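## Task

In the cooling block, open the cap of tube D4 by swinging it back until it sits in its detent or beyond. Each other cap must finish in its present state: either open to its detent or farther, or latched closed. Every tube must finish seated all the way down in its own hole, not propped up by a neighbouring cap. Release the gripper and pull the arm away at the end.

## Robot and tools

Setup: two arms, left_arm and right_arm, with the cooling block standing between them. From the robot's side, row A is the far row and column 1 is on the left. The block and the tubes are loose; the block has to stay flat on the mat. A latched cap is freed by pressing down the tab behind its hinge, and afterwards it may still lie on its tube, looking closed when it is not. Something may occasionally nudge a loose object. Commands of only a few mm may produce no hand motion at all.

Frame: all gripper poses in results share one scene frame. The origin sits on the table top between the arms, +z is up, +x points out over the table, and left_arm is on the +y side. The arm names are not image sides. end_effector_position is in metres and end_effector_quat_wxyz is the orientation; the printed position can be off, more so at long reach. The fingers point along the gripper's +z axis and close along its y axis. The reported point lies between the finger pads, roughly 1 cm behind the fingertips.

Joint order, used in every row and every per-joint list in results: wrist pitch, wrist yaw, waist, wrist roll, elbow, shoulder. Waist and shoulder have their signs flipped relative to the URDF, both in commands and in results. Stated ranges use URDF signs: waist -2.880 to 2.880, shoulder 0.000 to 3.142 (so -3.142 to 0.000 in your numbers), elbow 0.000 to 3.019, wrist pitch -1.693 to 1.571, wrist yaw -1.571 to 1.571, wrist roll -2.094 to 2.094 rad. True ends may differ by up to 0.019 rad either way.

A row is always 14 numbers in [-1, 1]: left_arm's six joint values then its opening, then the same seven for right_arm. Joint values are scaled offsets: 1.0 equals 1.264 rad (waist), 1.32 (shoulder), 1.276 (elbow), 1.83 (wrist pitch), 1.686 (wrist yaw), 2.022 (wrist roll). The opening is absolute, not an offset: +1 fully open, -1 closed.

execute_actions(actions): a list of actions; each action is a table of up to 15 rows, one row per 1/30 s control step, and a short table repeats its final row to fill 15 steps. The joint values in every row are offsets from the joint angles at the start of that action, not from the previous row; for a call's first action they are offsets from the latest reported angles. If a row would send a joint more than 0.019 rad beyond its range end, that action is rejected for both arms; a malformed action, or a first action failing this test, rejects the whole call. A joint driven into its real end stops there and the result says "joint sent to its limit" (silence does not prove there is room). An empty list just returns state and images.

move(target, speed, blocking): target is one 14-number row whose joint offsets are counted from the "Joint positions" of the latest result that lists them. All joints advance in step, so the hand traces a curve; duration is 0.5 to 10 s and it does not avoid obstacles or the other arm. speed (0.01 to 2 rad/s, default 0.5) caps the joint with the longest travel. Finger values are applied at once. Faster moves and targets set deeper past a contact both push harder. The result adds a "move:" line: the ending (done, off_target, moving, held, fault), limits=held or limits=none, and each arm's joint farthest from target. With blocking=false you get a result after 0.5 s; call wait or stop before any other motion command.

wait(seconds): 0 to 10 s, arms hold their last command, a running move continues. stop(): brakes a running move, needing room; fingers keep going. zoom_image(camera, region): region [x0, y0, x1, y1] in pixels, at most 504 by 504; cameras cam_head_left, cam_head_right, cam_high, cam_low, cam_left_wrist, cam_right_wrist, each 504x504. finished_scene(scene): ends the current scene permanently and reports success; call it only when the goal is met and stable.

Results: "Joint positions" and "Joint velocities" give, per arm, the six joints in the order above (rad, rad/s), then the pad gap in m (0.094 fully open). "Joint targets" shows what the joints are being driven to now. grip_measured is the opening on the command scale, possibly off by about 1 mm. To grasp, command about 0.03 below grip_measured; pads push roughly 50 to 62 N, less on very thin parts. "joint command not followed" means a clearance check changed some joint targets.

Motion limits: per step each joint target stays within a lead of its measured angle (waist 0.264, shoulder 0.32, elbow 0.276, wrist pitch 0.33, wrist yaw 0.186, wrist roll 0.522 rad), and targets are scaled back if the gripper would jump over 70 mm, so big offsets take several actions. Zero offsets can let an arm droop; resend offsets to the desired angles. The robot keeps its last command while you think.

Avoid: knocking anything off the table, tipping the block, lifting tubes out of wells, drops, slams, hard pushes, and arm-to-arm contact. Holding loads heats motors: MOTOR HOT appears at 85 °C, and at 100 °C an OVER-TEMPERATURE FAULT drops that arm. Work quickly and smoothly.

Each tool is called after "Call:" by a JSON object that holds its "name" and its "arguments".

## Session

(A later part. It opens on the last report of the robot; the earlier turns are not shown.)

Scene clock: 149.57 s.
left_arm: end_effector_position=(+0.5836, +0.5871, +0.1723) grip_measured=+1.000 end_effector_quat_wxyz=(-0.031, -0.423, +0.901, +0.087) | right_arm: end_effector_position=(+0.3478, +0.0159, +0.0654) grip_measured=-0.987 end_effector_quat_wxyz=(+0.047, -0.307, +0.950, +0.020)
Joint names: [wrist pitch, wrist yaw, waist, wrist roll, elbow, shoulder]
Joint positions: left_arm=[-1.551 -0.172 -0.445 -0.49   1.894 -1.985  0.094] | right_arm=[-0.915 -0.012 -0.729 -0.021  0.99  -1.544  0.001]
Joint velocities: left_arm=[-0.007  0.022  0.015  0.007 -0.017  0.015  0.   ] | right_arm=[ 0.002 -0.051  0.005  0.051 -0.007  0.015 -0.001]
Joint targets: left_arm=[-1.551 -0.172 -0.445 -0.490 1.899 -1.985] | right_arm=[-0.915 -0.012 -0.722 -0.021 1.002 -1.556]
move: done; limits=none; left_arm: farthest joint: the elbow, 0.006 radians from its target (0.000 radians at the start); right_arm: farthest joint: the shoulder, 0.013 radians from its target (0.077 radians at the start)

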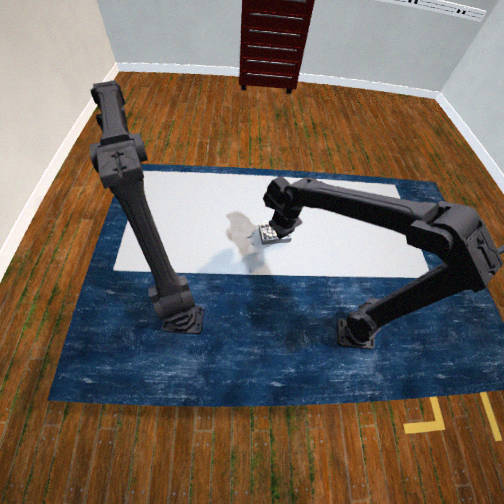

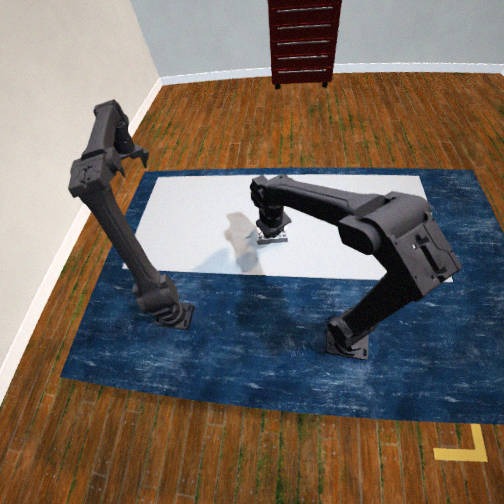

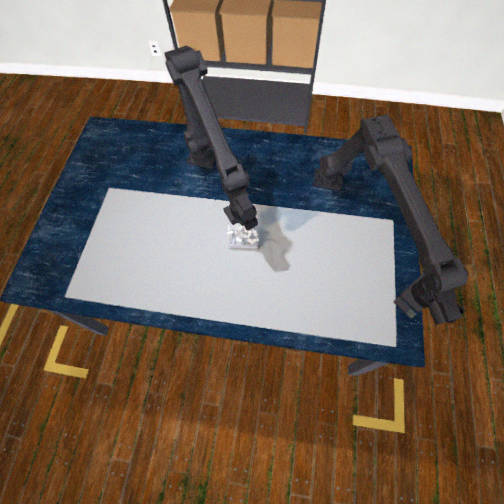

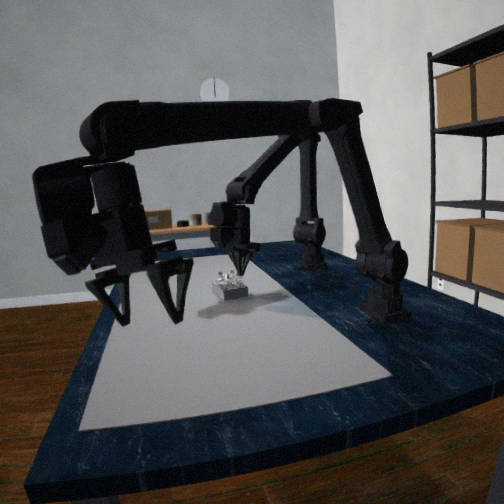

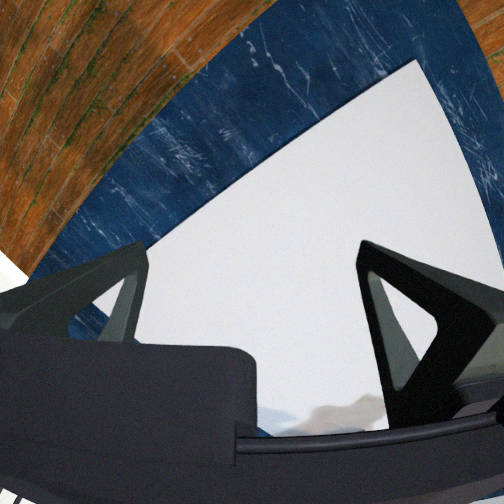

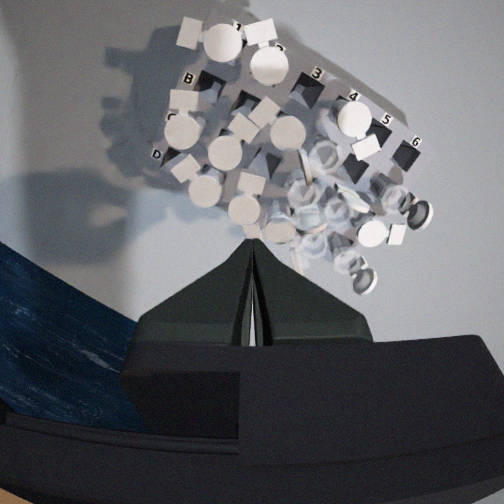

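Tab top portion visible just past tip; press.

Call:
{"name": "move", "arguments": {"target": [0,0,0,0,0,0,1, 0,0,0,0,0,-0.06,-1], "speed": 0.04}}

Call:
{"name": "zoom_image", "arguments": {"camera": "cam_right_wrist", "region": [150,130,350,300]}}

Scene clock: 166.53 s.
left_arm: end_effector_position=(+0.5821, +0.5865, +0.1702) grip_measured=+1.000 end_effector_quat_wxyz=(-0.034, -0.422, +0.901, +0.087) | right_arm: end_effector_position=(+0.3468, +0.0157, +0.0597) grip_measured=-0.987 end_effector_quat_wxyz=(+0.040, -0.307, +0.951, +0.019)
Joint names: [wrist pitch, wrist yaw, waist, wrist roll, elbow, shoulder]
Joint positions: left_arm=[-1.551 -0.172 -0.445 -0.49   1.888 -1.985  0.094] | right_arm=[-0.915 -0.014 -0.729 -0.021  0.99  -1.558  0.001]
Joint velocities: left_arm=[ 0.002 -0.051  0.015  0.022 -0.002 -0.005  0.   ] | right_arm=[-0.002 -0.022  0.005  0.037  0.007  0.005  0.   ]
Joint targets: left_arm=[-1.551 -0.172 -0.445 -0.490 1.894 -1.985] | right_arm=[-0.915 -0.012 -0.729 -0.021 0.990 -1.622]
move: off_target (right_arm); limits=none; left_arm: farthest joint: the elbow, 0.006 radians from its target (0.000 radians at the start); right_arm: farthest joint: the shoulder, 0.066 radians from its target (0.080 radians at the start)

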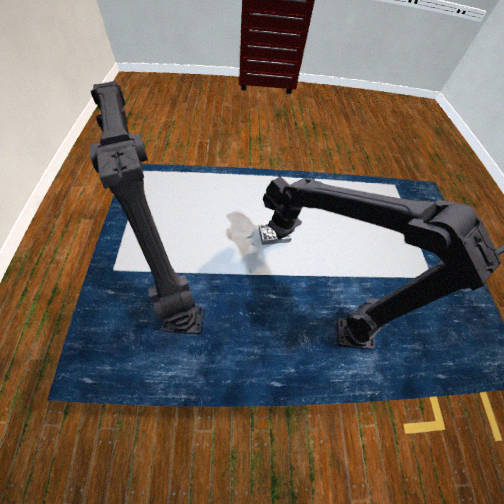

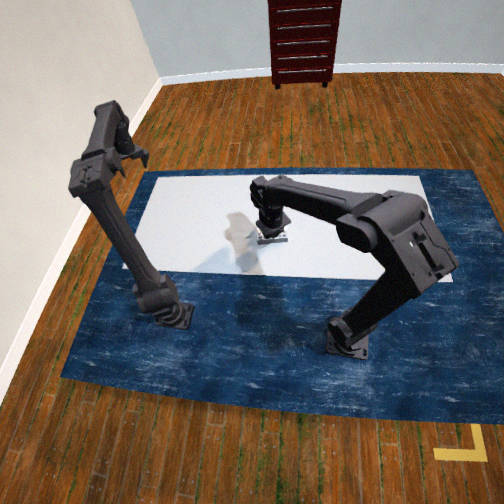

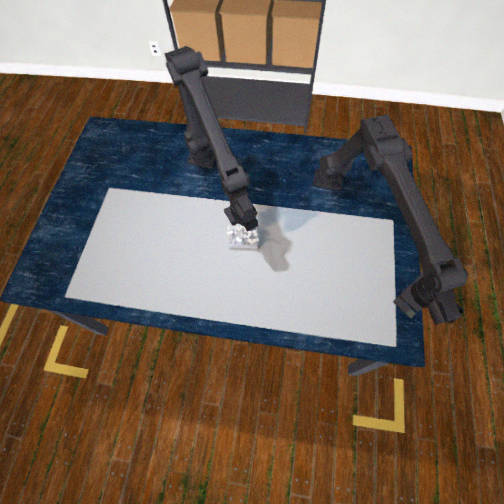

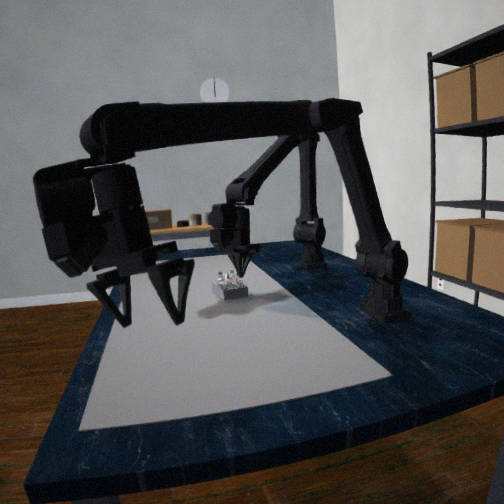

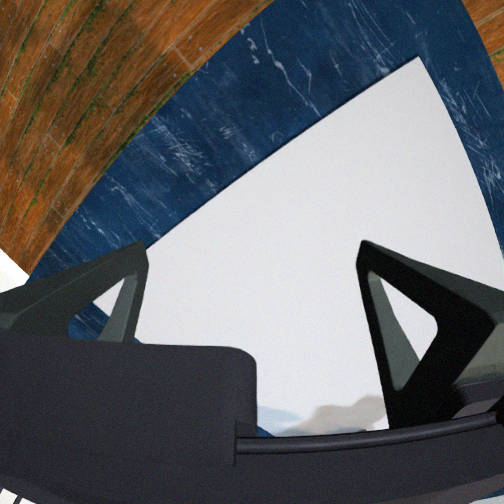

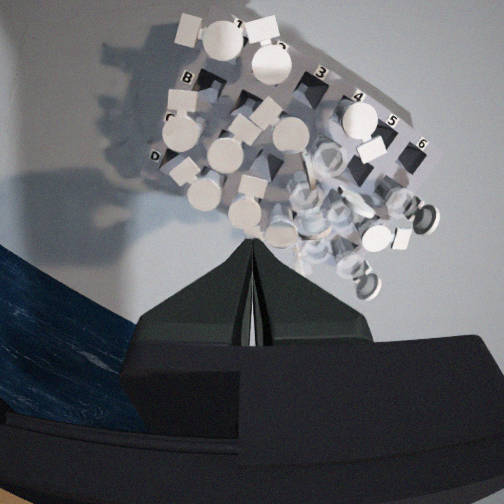

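Region (150, 130, 350, 300) of cam_right_wrist's 504x504 image, scaled by 2.520, with more detail than that image has; it fills the top 428 rows of this view, and the rest is white.

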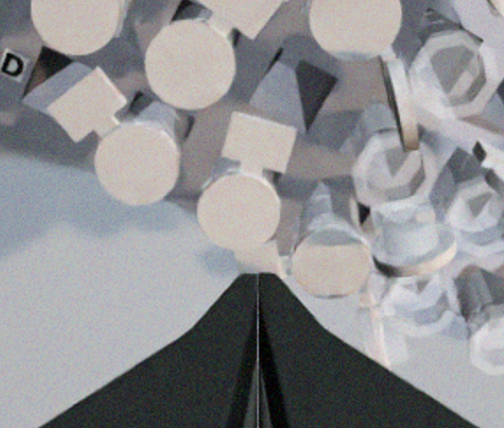

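Call:
{"name": "move", "arguments": {"target": [0,0,0,0,0,0,1, 0,0,0,0,0,-0.08,-1], "speed": 0.04}}

Call:
{"name": "zoom_image", "arguments": {"camera": "cam_right_wrist", "region": [150,130,350,300]}}

Scene clock: 176.60 s.
left_arm: end_effector_position=(+0.5807, +0.5859, +0.1683) grip_measured=+1.000 end_effector_quat_wxyz=(-0.037, -0.422, +0.901, +0.088) | right_arm: end_effector_position=(+0.3467, +0.0162, +0.0584) grip_measured=-0.987 end_effector_quat_wxyz=(+0.035, -0.307, +0.951, +0.019)
Joint names: [wrist pitch, wrist yaw, waist, wrist roll, elbow, shoulder]
Joint positions: left_arm=[-1.551 -0.172 -0.445 -0.49   1.883 -1.985  0.094] | right_arm=[-0.922 -0.017 -0.729 -0.021  0.995 -1.565  0.001]
Joint velocities: left_arm=[-0.022 -0.051  0.005  0.007 -0.007  0.005  0.   ] | right_arm=[-0.002  0.022  0.005  0.007 -0.002  0.005 -0.001]
Joint targets: left_arm=[-1.551 -0.172 -0.445 -0.490 1.888 -1.985] | right_arm=[-0.914 -0.014 -0.729 -0.021 0.990 -1.663]
move: off_target (right_arm); limits=none; left_arm: farthest joint: the elbow, 0.005 radians from its target (0.000 radians at the start); right_arm: farthest joint: the shoulder, 0.098 radians from its target (0.106 radians at the start)

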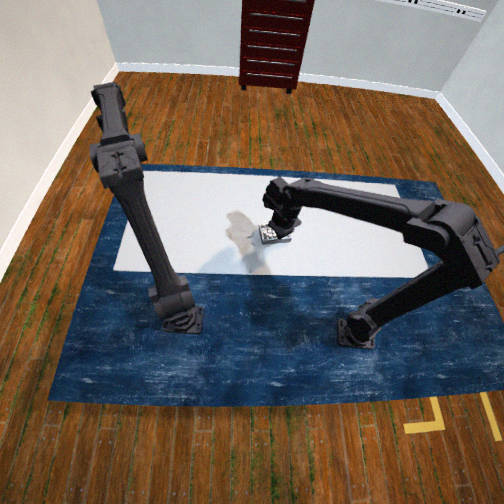

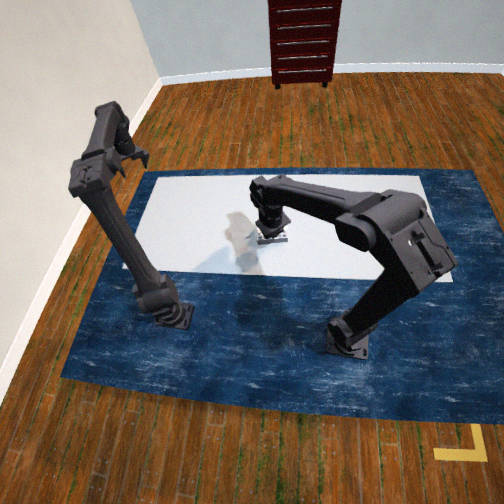

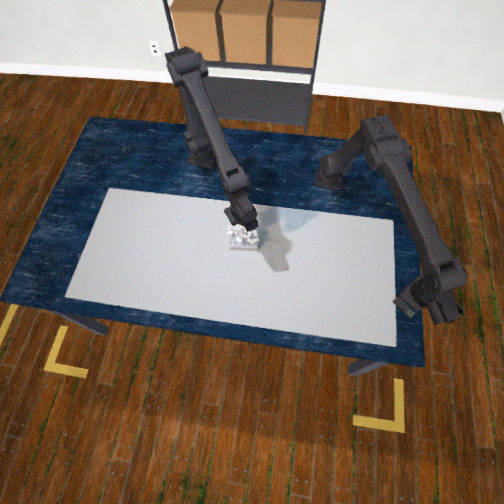

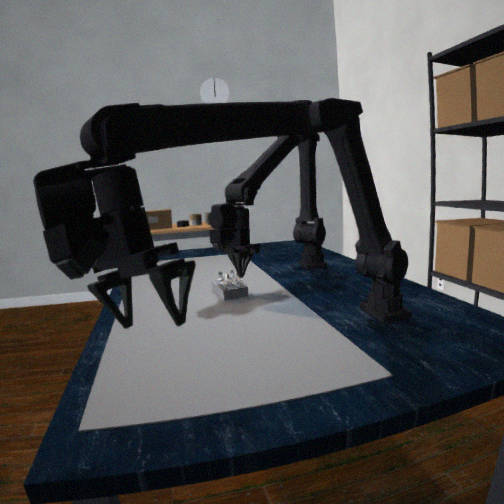

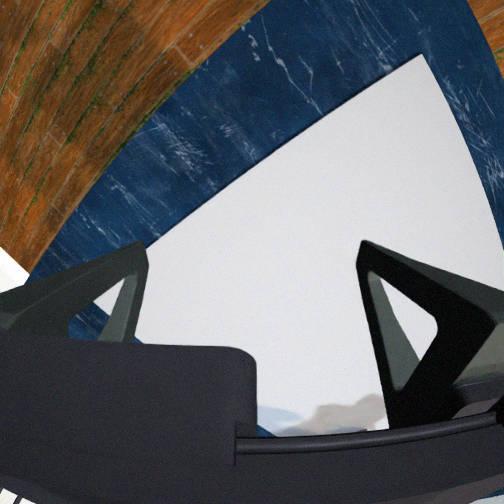

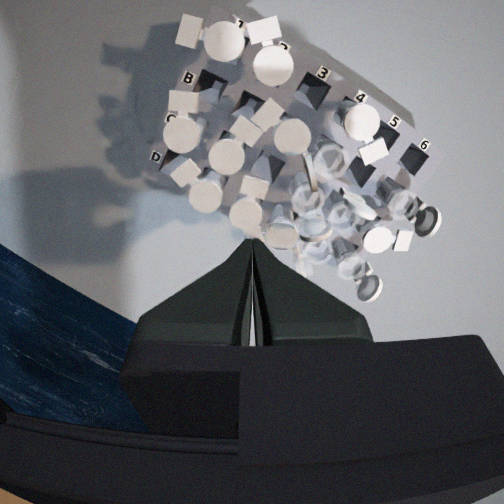

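Region (150, 130, 350, 300) of cam_right_wrist's 504x504 image, scaled by 2.520, with more detail than that image has; it fills the top 428 rows of this view, and the rest is white.

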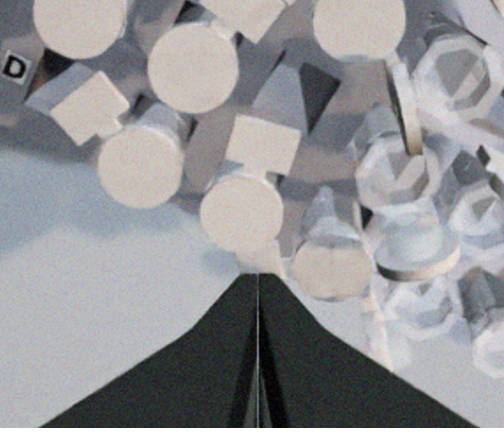

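Call:
{"name": "move", "arguments": {"target": [0,0,0,0,0,0,1, 0,0,0,0,0.0,0.06,-1], "speed": 0.08}}

Call:
{"name": "zoom_image", "arguments": {"camera": "cam_right_wrist", "region": [150,130,350,300]}}

Scene clock: 184.67 s.
left_arm: end_effector_position=(+0.5792, +0.5853, +0.1663) grip_measured=+1.000 end_effector_quat_wxyz=(-0.040, -0.422, +0.901, +0.088) | right_arm: end_effector_position=(+0.3499, +0.0185, +0.0855) grip_measured=-0.987 end_effector_quat_wxyz=(+0.067, -0.307, +0.949, +0.029)
Joint names: [wrist pitch, wrist yaw, waist, wrist roll, elbow, shoulder]
Joint positions: left_arm=[-1.551 -0.172 -0.445 -0.49   1.877 -1.985  0.094] | right_arm=[-0.923 -0.017 -0.729 -0.021  0.996 -1.499  0.001]
Joint velocities: left_arm=[-0.007  0.007  0.005 -0.037  0.002  0.005  0.   ] | right_arm=[ 0.012  0.022  0.015 -0.037 -0.012 -0.005 -0.   ]
Joint targets: left_arm=[-1.551 -0.172 -0.445 -0.490 1.883 -1.985] | right_arm=[-0.922 -0.017 -0.729 -0.021 0.995 -1.486]
move: done; limits=none; left_arm: farthest joint: the elbow, 0.006 radians from its target (0.000 radians at the start); right_arm: farthest joint: the shoulder, 0.014 radians from its target (0.080 radians at the start)

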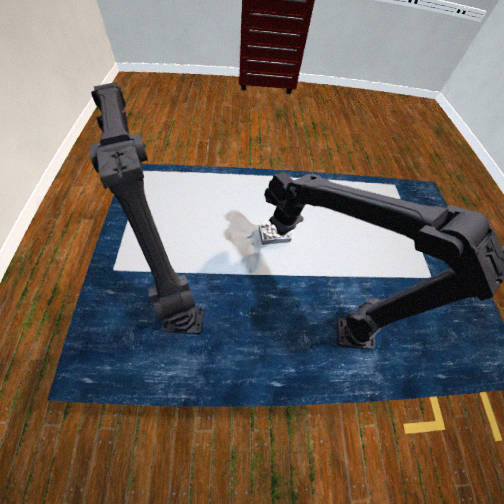

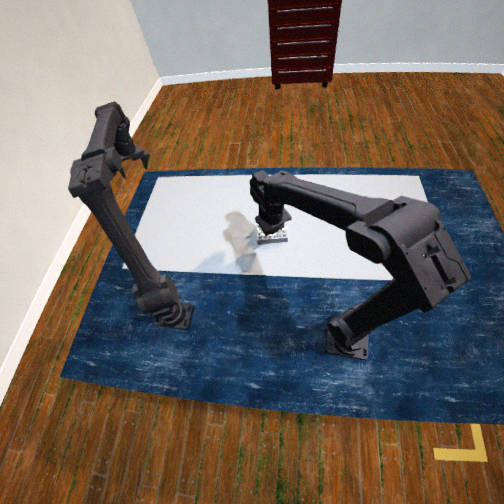

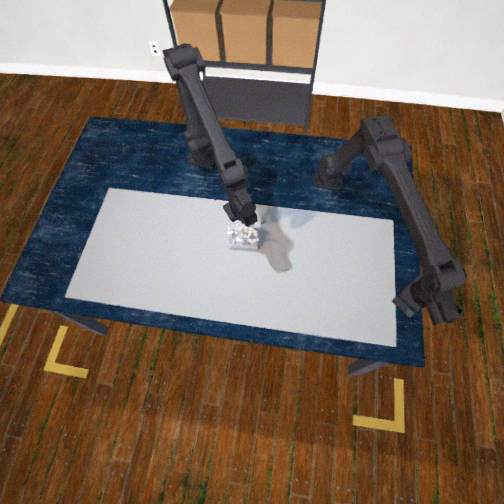

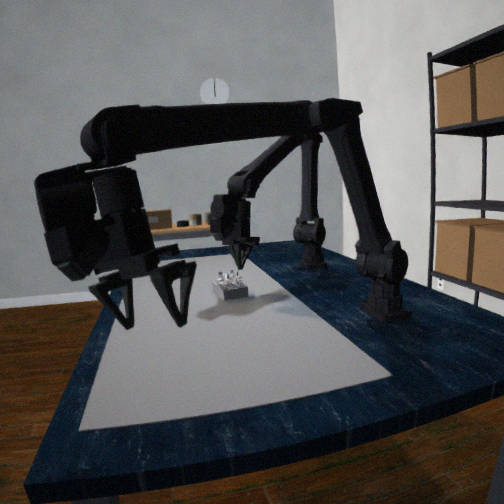

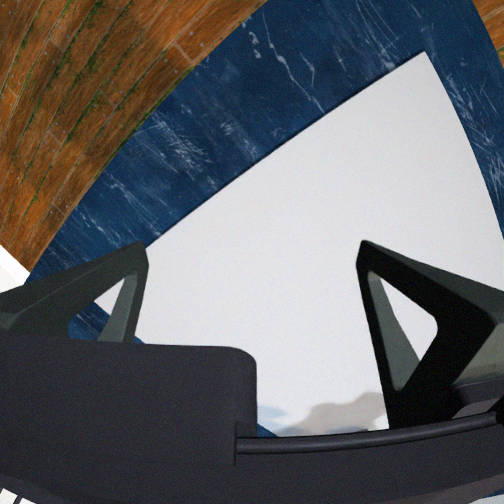

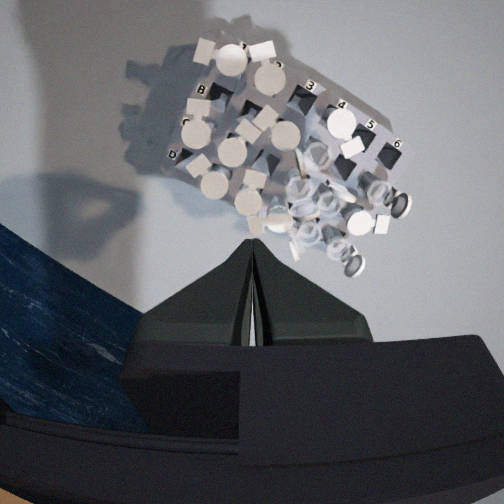

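Region (150, 130, 350, 300) of cam_right_wrist's 504x504 image, scaled by 2.520, with more detail than that image has; it fills the top 428 rows of this view, and the rest is white.

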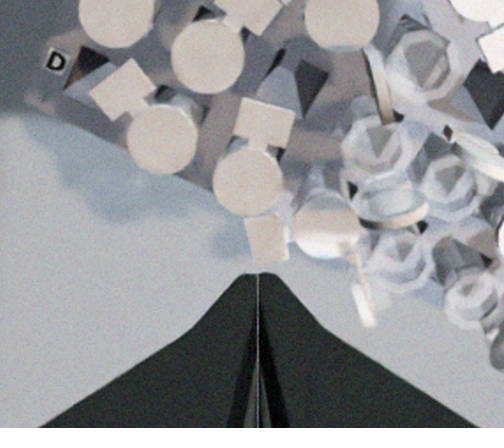

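Call:
{"name": "move", "arguments": {"target": [0,0,0,0,0,0,1, 0.0,0,-0.016,0,0.01,-0.05,-1], "speed": 0.06}}

Call:
{"name": "zoom_image", "arguments": {"camera": "cam_right_wrist", "region": [150,130,350,300]}}

Scene clock: 203.77 s.
left_arm: end_effector_position=(+0.5777, +0.5847, +0.1642) grip_measured=+1.000 end_effector_quat_wxyz=(-0.043, -0.422, +0.901, +0.088) | right_arm: end_effector_position=(+0.3452, +0.0200, +0.0638) grip_measured=-0.987 end_effector_quat_wxyz=(+0.041, -0.312, +0.949, +0.021)
Joint names: [wrist pitch, wrist yaw, waist, wrist roll, elbow, shoulder]
Joint positions: left_arm=[-1.551 -0.172 -0.445 -0.49   1.871 -1.985  0.094] | right_arm=[-0.923 -0.017 -0.738 -0.021  0.996 -1.552  0.001]
Joint velocities: left_arm=[-0.007  0.022  0.005 -0.051  0.002  0.005  0.   ] | right_arm=[ 0.007  0.007  0.005 -0.095 -0.002 -0.015  0.   ]
Joint targets: left_arm=[-1.551 -0.172 -0.445 -0.490 1.877 -1.985] | right_arm=[-0.923 -0.017 -0.750 -0.021 1.008 -1.565]
move: done; limits=none; left_arm: farthest joint: the elbow, 0.006 radians from its target (0.000 radians at the start); right_arm: farthest joint: the shoulder, 0.013 radians from its target (0.066 radians at the start)

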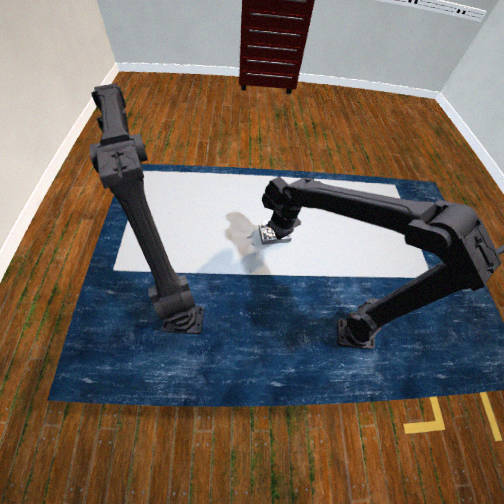

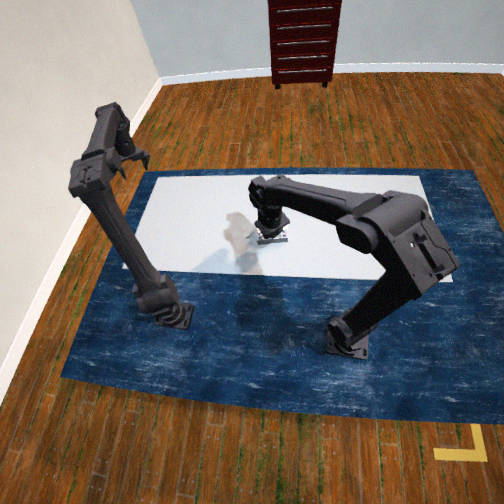

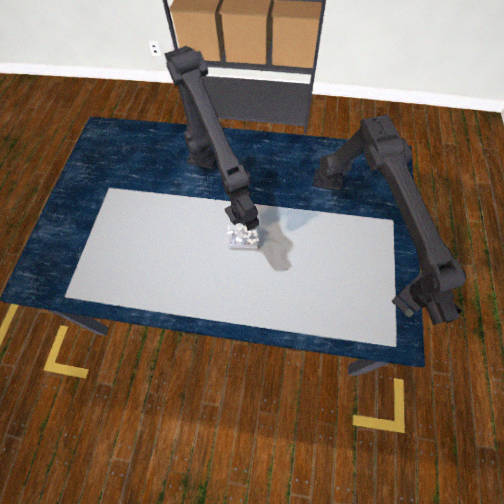

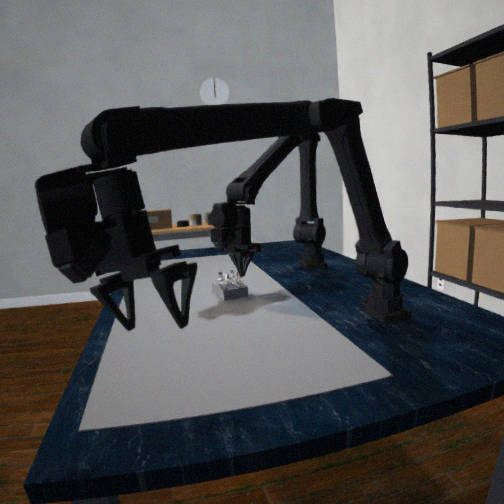

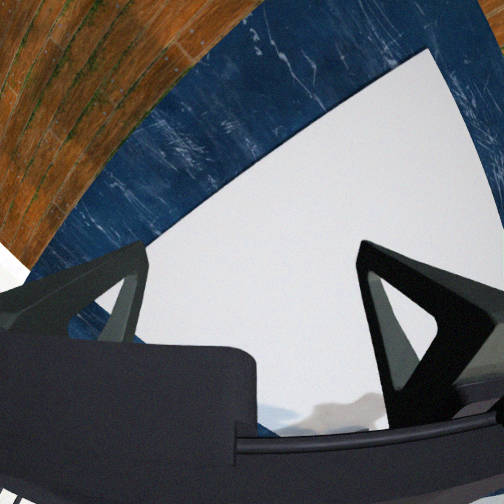

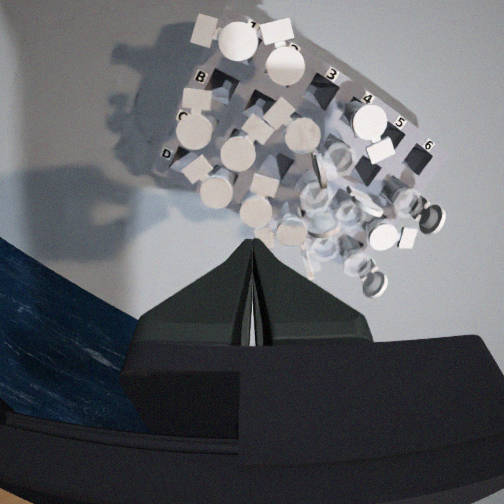

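Region (150, 130, 350, 300) of cam_right_wrist's 504x504 image, scaled by 2.520, with more detail than that image has; it fills the top 428 rows of this view, and the rest is white.

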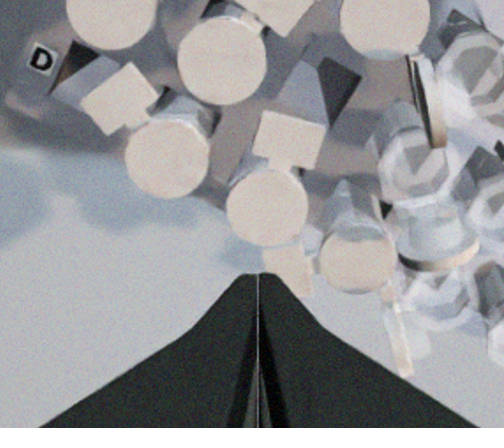

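Call:
{"name": "move", "arguments": {"target": [0,0,0,0,0,0,1, 0,0,0.003,0,0,-0.055,-1], "speed": 0.04}}

Call:
{"name": "zoom_image", "arguments": {"camera": "cam_right_wrist", "region": [150,130,350,300]}}

Scene clock: 213.17 s.
left_arm: end_effector_position=(+0.5763, +0.5841, +0.1623) grip_measured=+1.000 end_effector_quat_wxyz=(-0.045, -0.421, +0.901, +0.088) | right_arm: end_effector_position=(+0.3443, +0.0199, +0.0593) grip_measured=-0.987 end_effector_quat_wxyz=(+0.036, -0.312, +0.949, +0.021)
Joint names: [wrist pitch, wrist yaw, waist, wrist roll, elbow, shoulder]
Joint positions: left_arm=[-1.551 -0.172 -0.445 -0.49   1.866 -1.985  0.094] | right_arm=[-0.923 -0.02  -0.738 -0.021  0.996 -1.563  0.001]
Joint velocities: left_arm=[ 0.012 -0.007  0.005 -0.007 -0.007 -0.024  0.   ] | right_arm=[ 0.012 -0.007  0.015  0.066 -0.007 -0.005  0.001]
Joint targets: left_arm=[-1.551 -0.172 -0.445 -0.490 1.872 -1.985] | right_arm=[-0.923 -0.017 -0.735 -0.021 0.996 -1.625]
move: off_target (right_arm); limits=none; left_arm: farthest joint: the elbow, 0.005 radians from its target (0.000 radians at the start); right_arm: farthest joint: the shoulder, 0.061 radians from its target (0.072 radians at the start)

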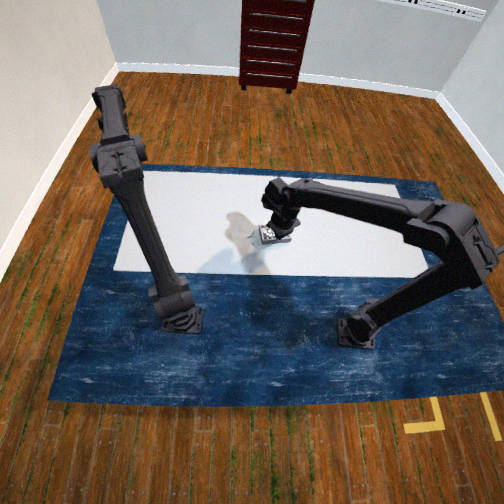

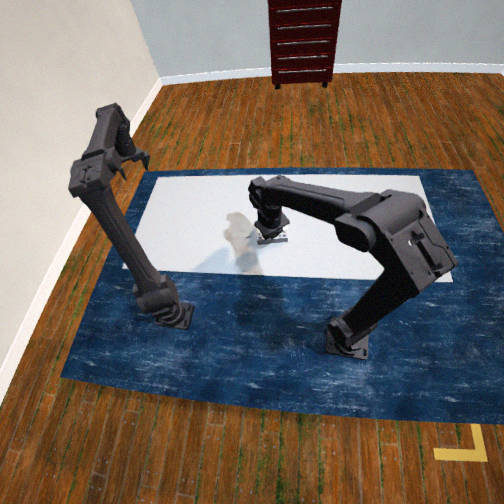

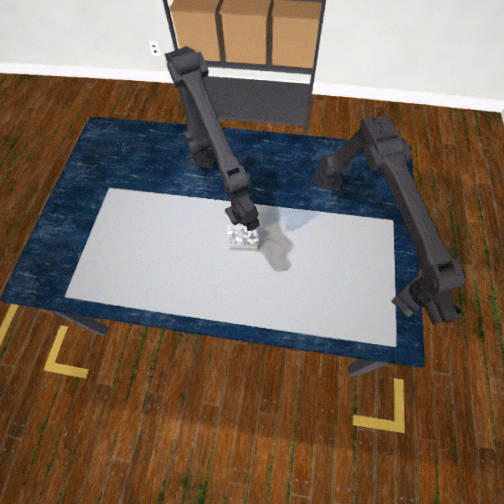

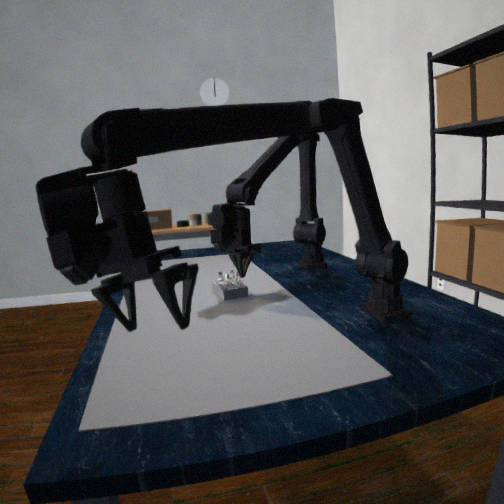

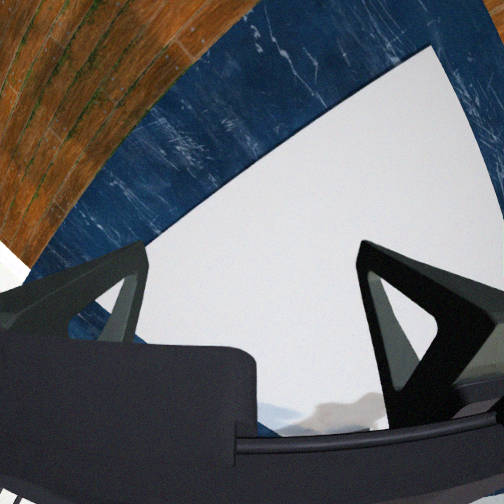

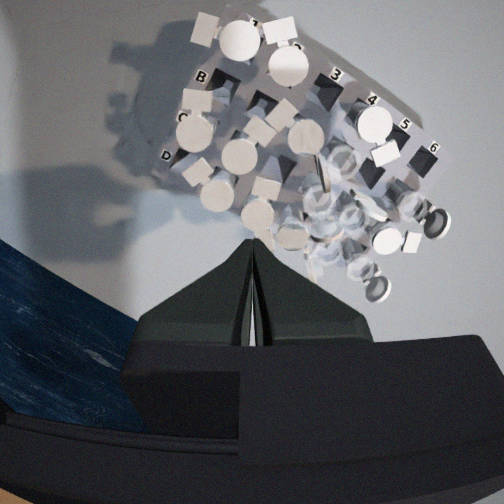

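Region (150, 130, 350, 300) of cam_right_wrist's 504x504 image, scaled by 2.520, with more detail than that image has; it fills the top 428 rows of this view, and the rest is white.

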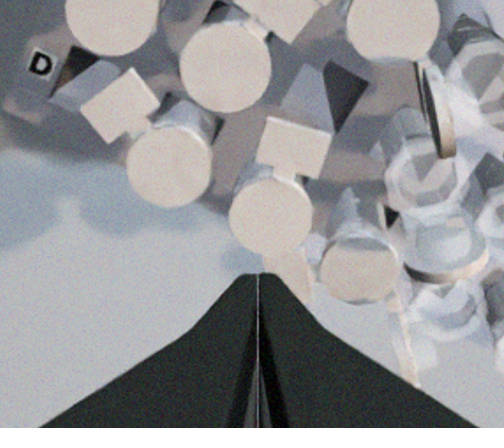

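Call:
{"name": "move", "arguments": {"target": [0,0,0,0,0,0,1, 0,0,0.003,0,0,-0.085,-1], "speed": 0.04}}

Call:
{"name": "zoom_image", "arguments": {"camera": "cam_right_wrist", "region": [150,130,350,300]}}

Scene clock: 226.33 s.
left_arm: end_effector_position=(+0.5748, +0.5835, +0.1603) grip_measured=+1.000 end_effector_quat_wxyz=(-0.048, -0.421, +0.901, +0.088) | right_arm: end_effector_position=(+0.3361, +0.0177, +0.0281) grip_measured=-0.987 end_effector_quat_wxyz=(-0.005, -0.313, +0.950, +0.013)
Joint names: [wrist pitch, wrist yaw, waist, wrist roll, elbow, shoulder]
Joint positions: left_arm=[-1.551 -0.172 -0.445 -0.49   1.86  -1.985  0.094] | right_arm=[-0.927 -0.028 -0.742 -0.021  0.995 -1.64   0.001]
Joint velocities: left_arm=[ 0.007  0.051  0.015  0.007 -0.007  0.005  0.   ] | right_arm=[ 0.002 -0.095 -0.005  0.007 -0.002 -0.015  0.001]
Joint targets: left_arm=[-1.551 -0.172 -0.445 -0.490 1.866 -1.985] | right_arm=[-0.923 -0.020 -0.735 -0.021 0.996 -1.676]
move: off_target (right_arm); limits=none; left_arm: farthest joint: the elbow, 0.006 radians from its target (0.000 radians at the start); right_arm: farthest joint: the shoulder, 0.035 radians from its target (0.112 radians at the start)

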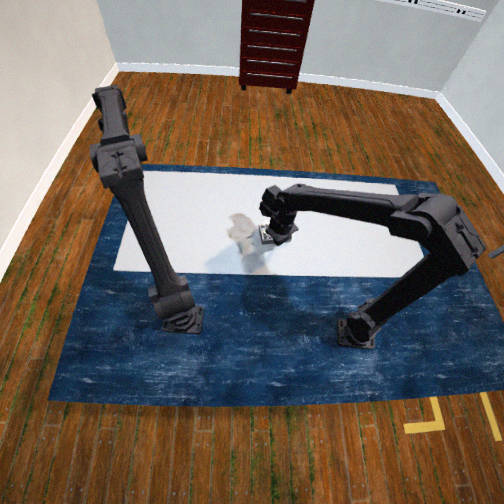

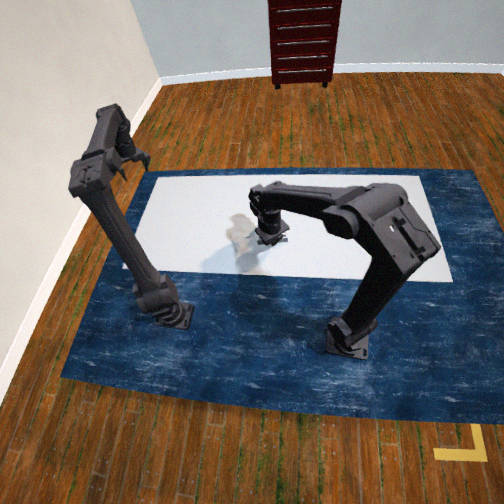

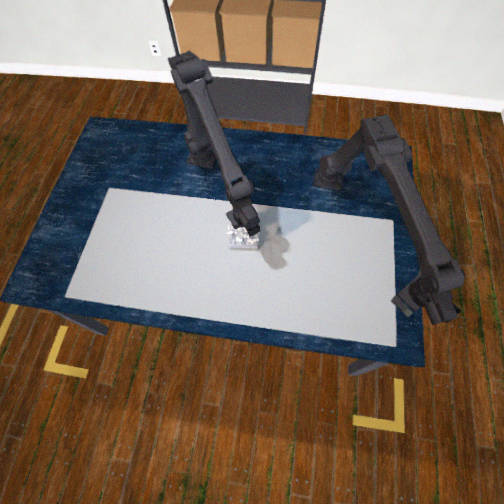

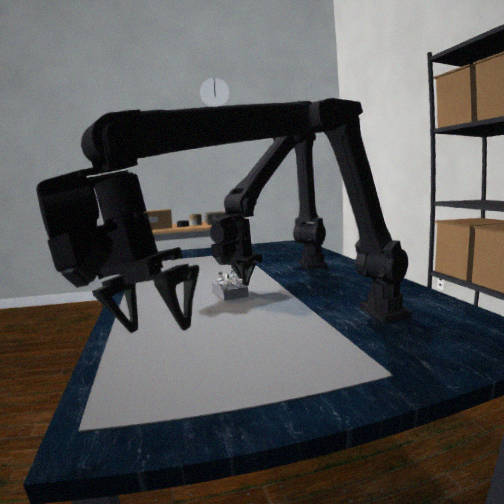

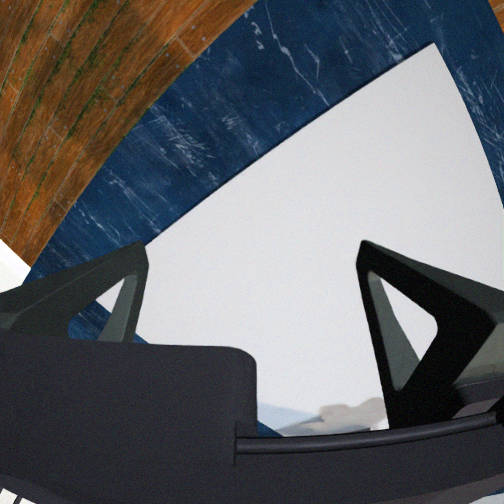

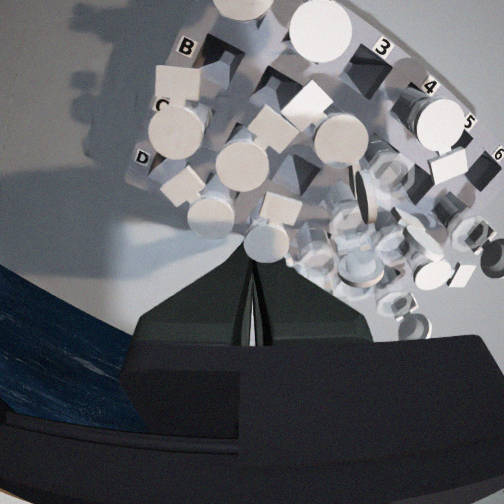

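Region (150, 130, 350, 300) of cam_right_wrist's 504x504 image, scaled by 2.520, with more detail than that image has; it fills the top 428 rows of this view, and the rest is white.

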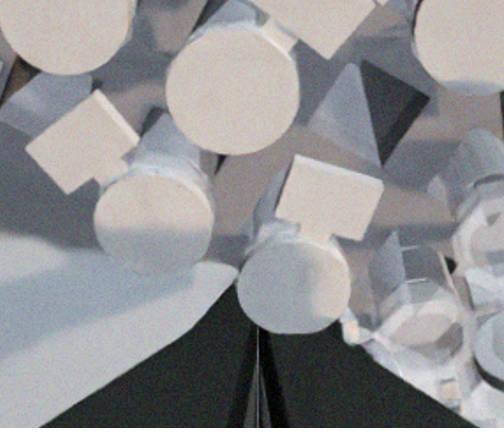

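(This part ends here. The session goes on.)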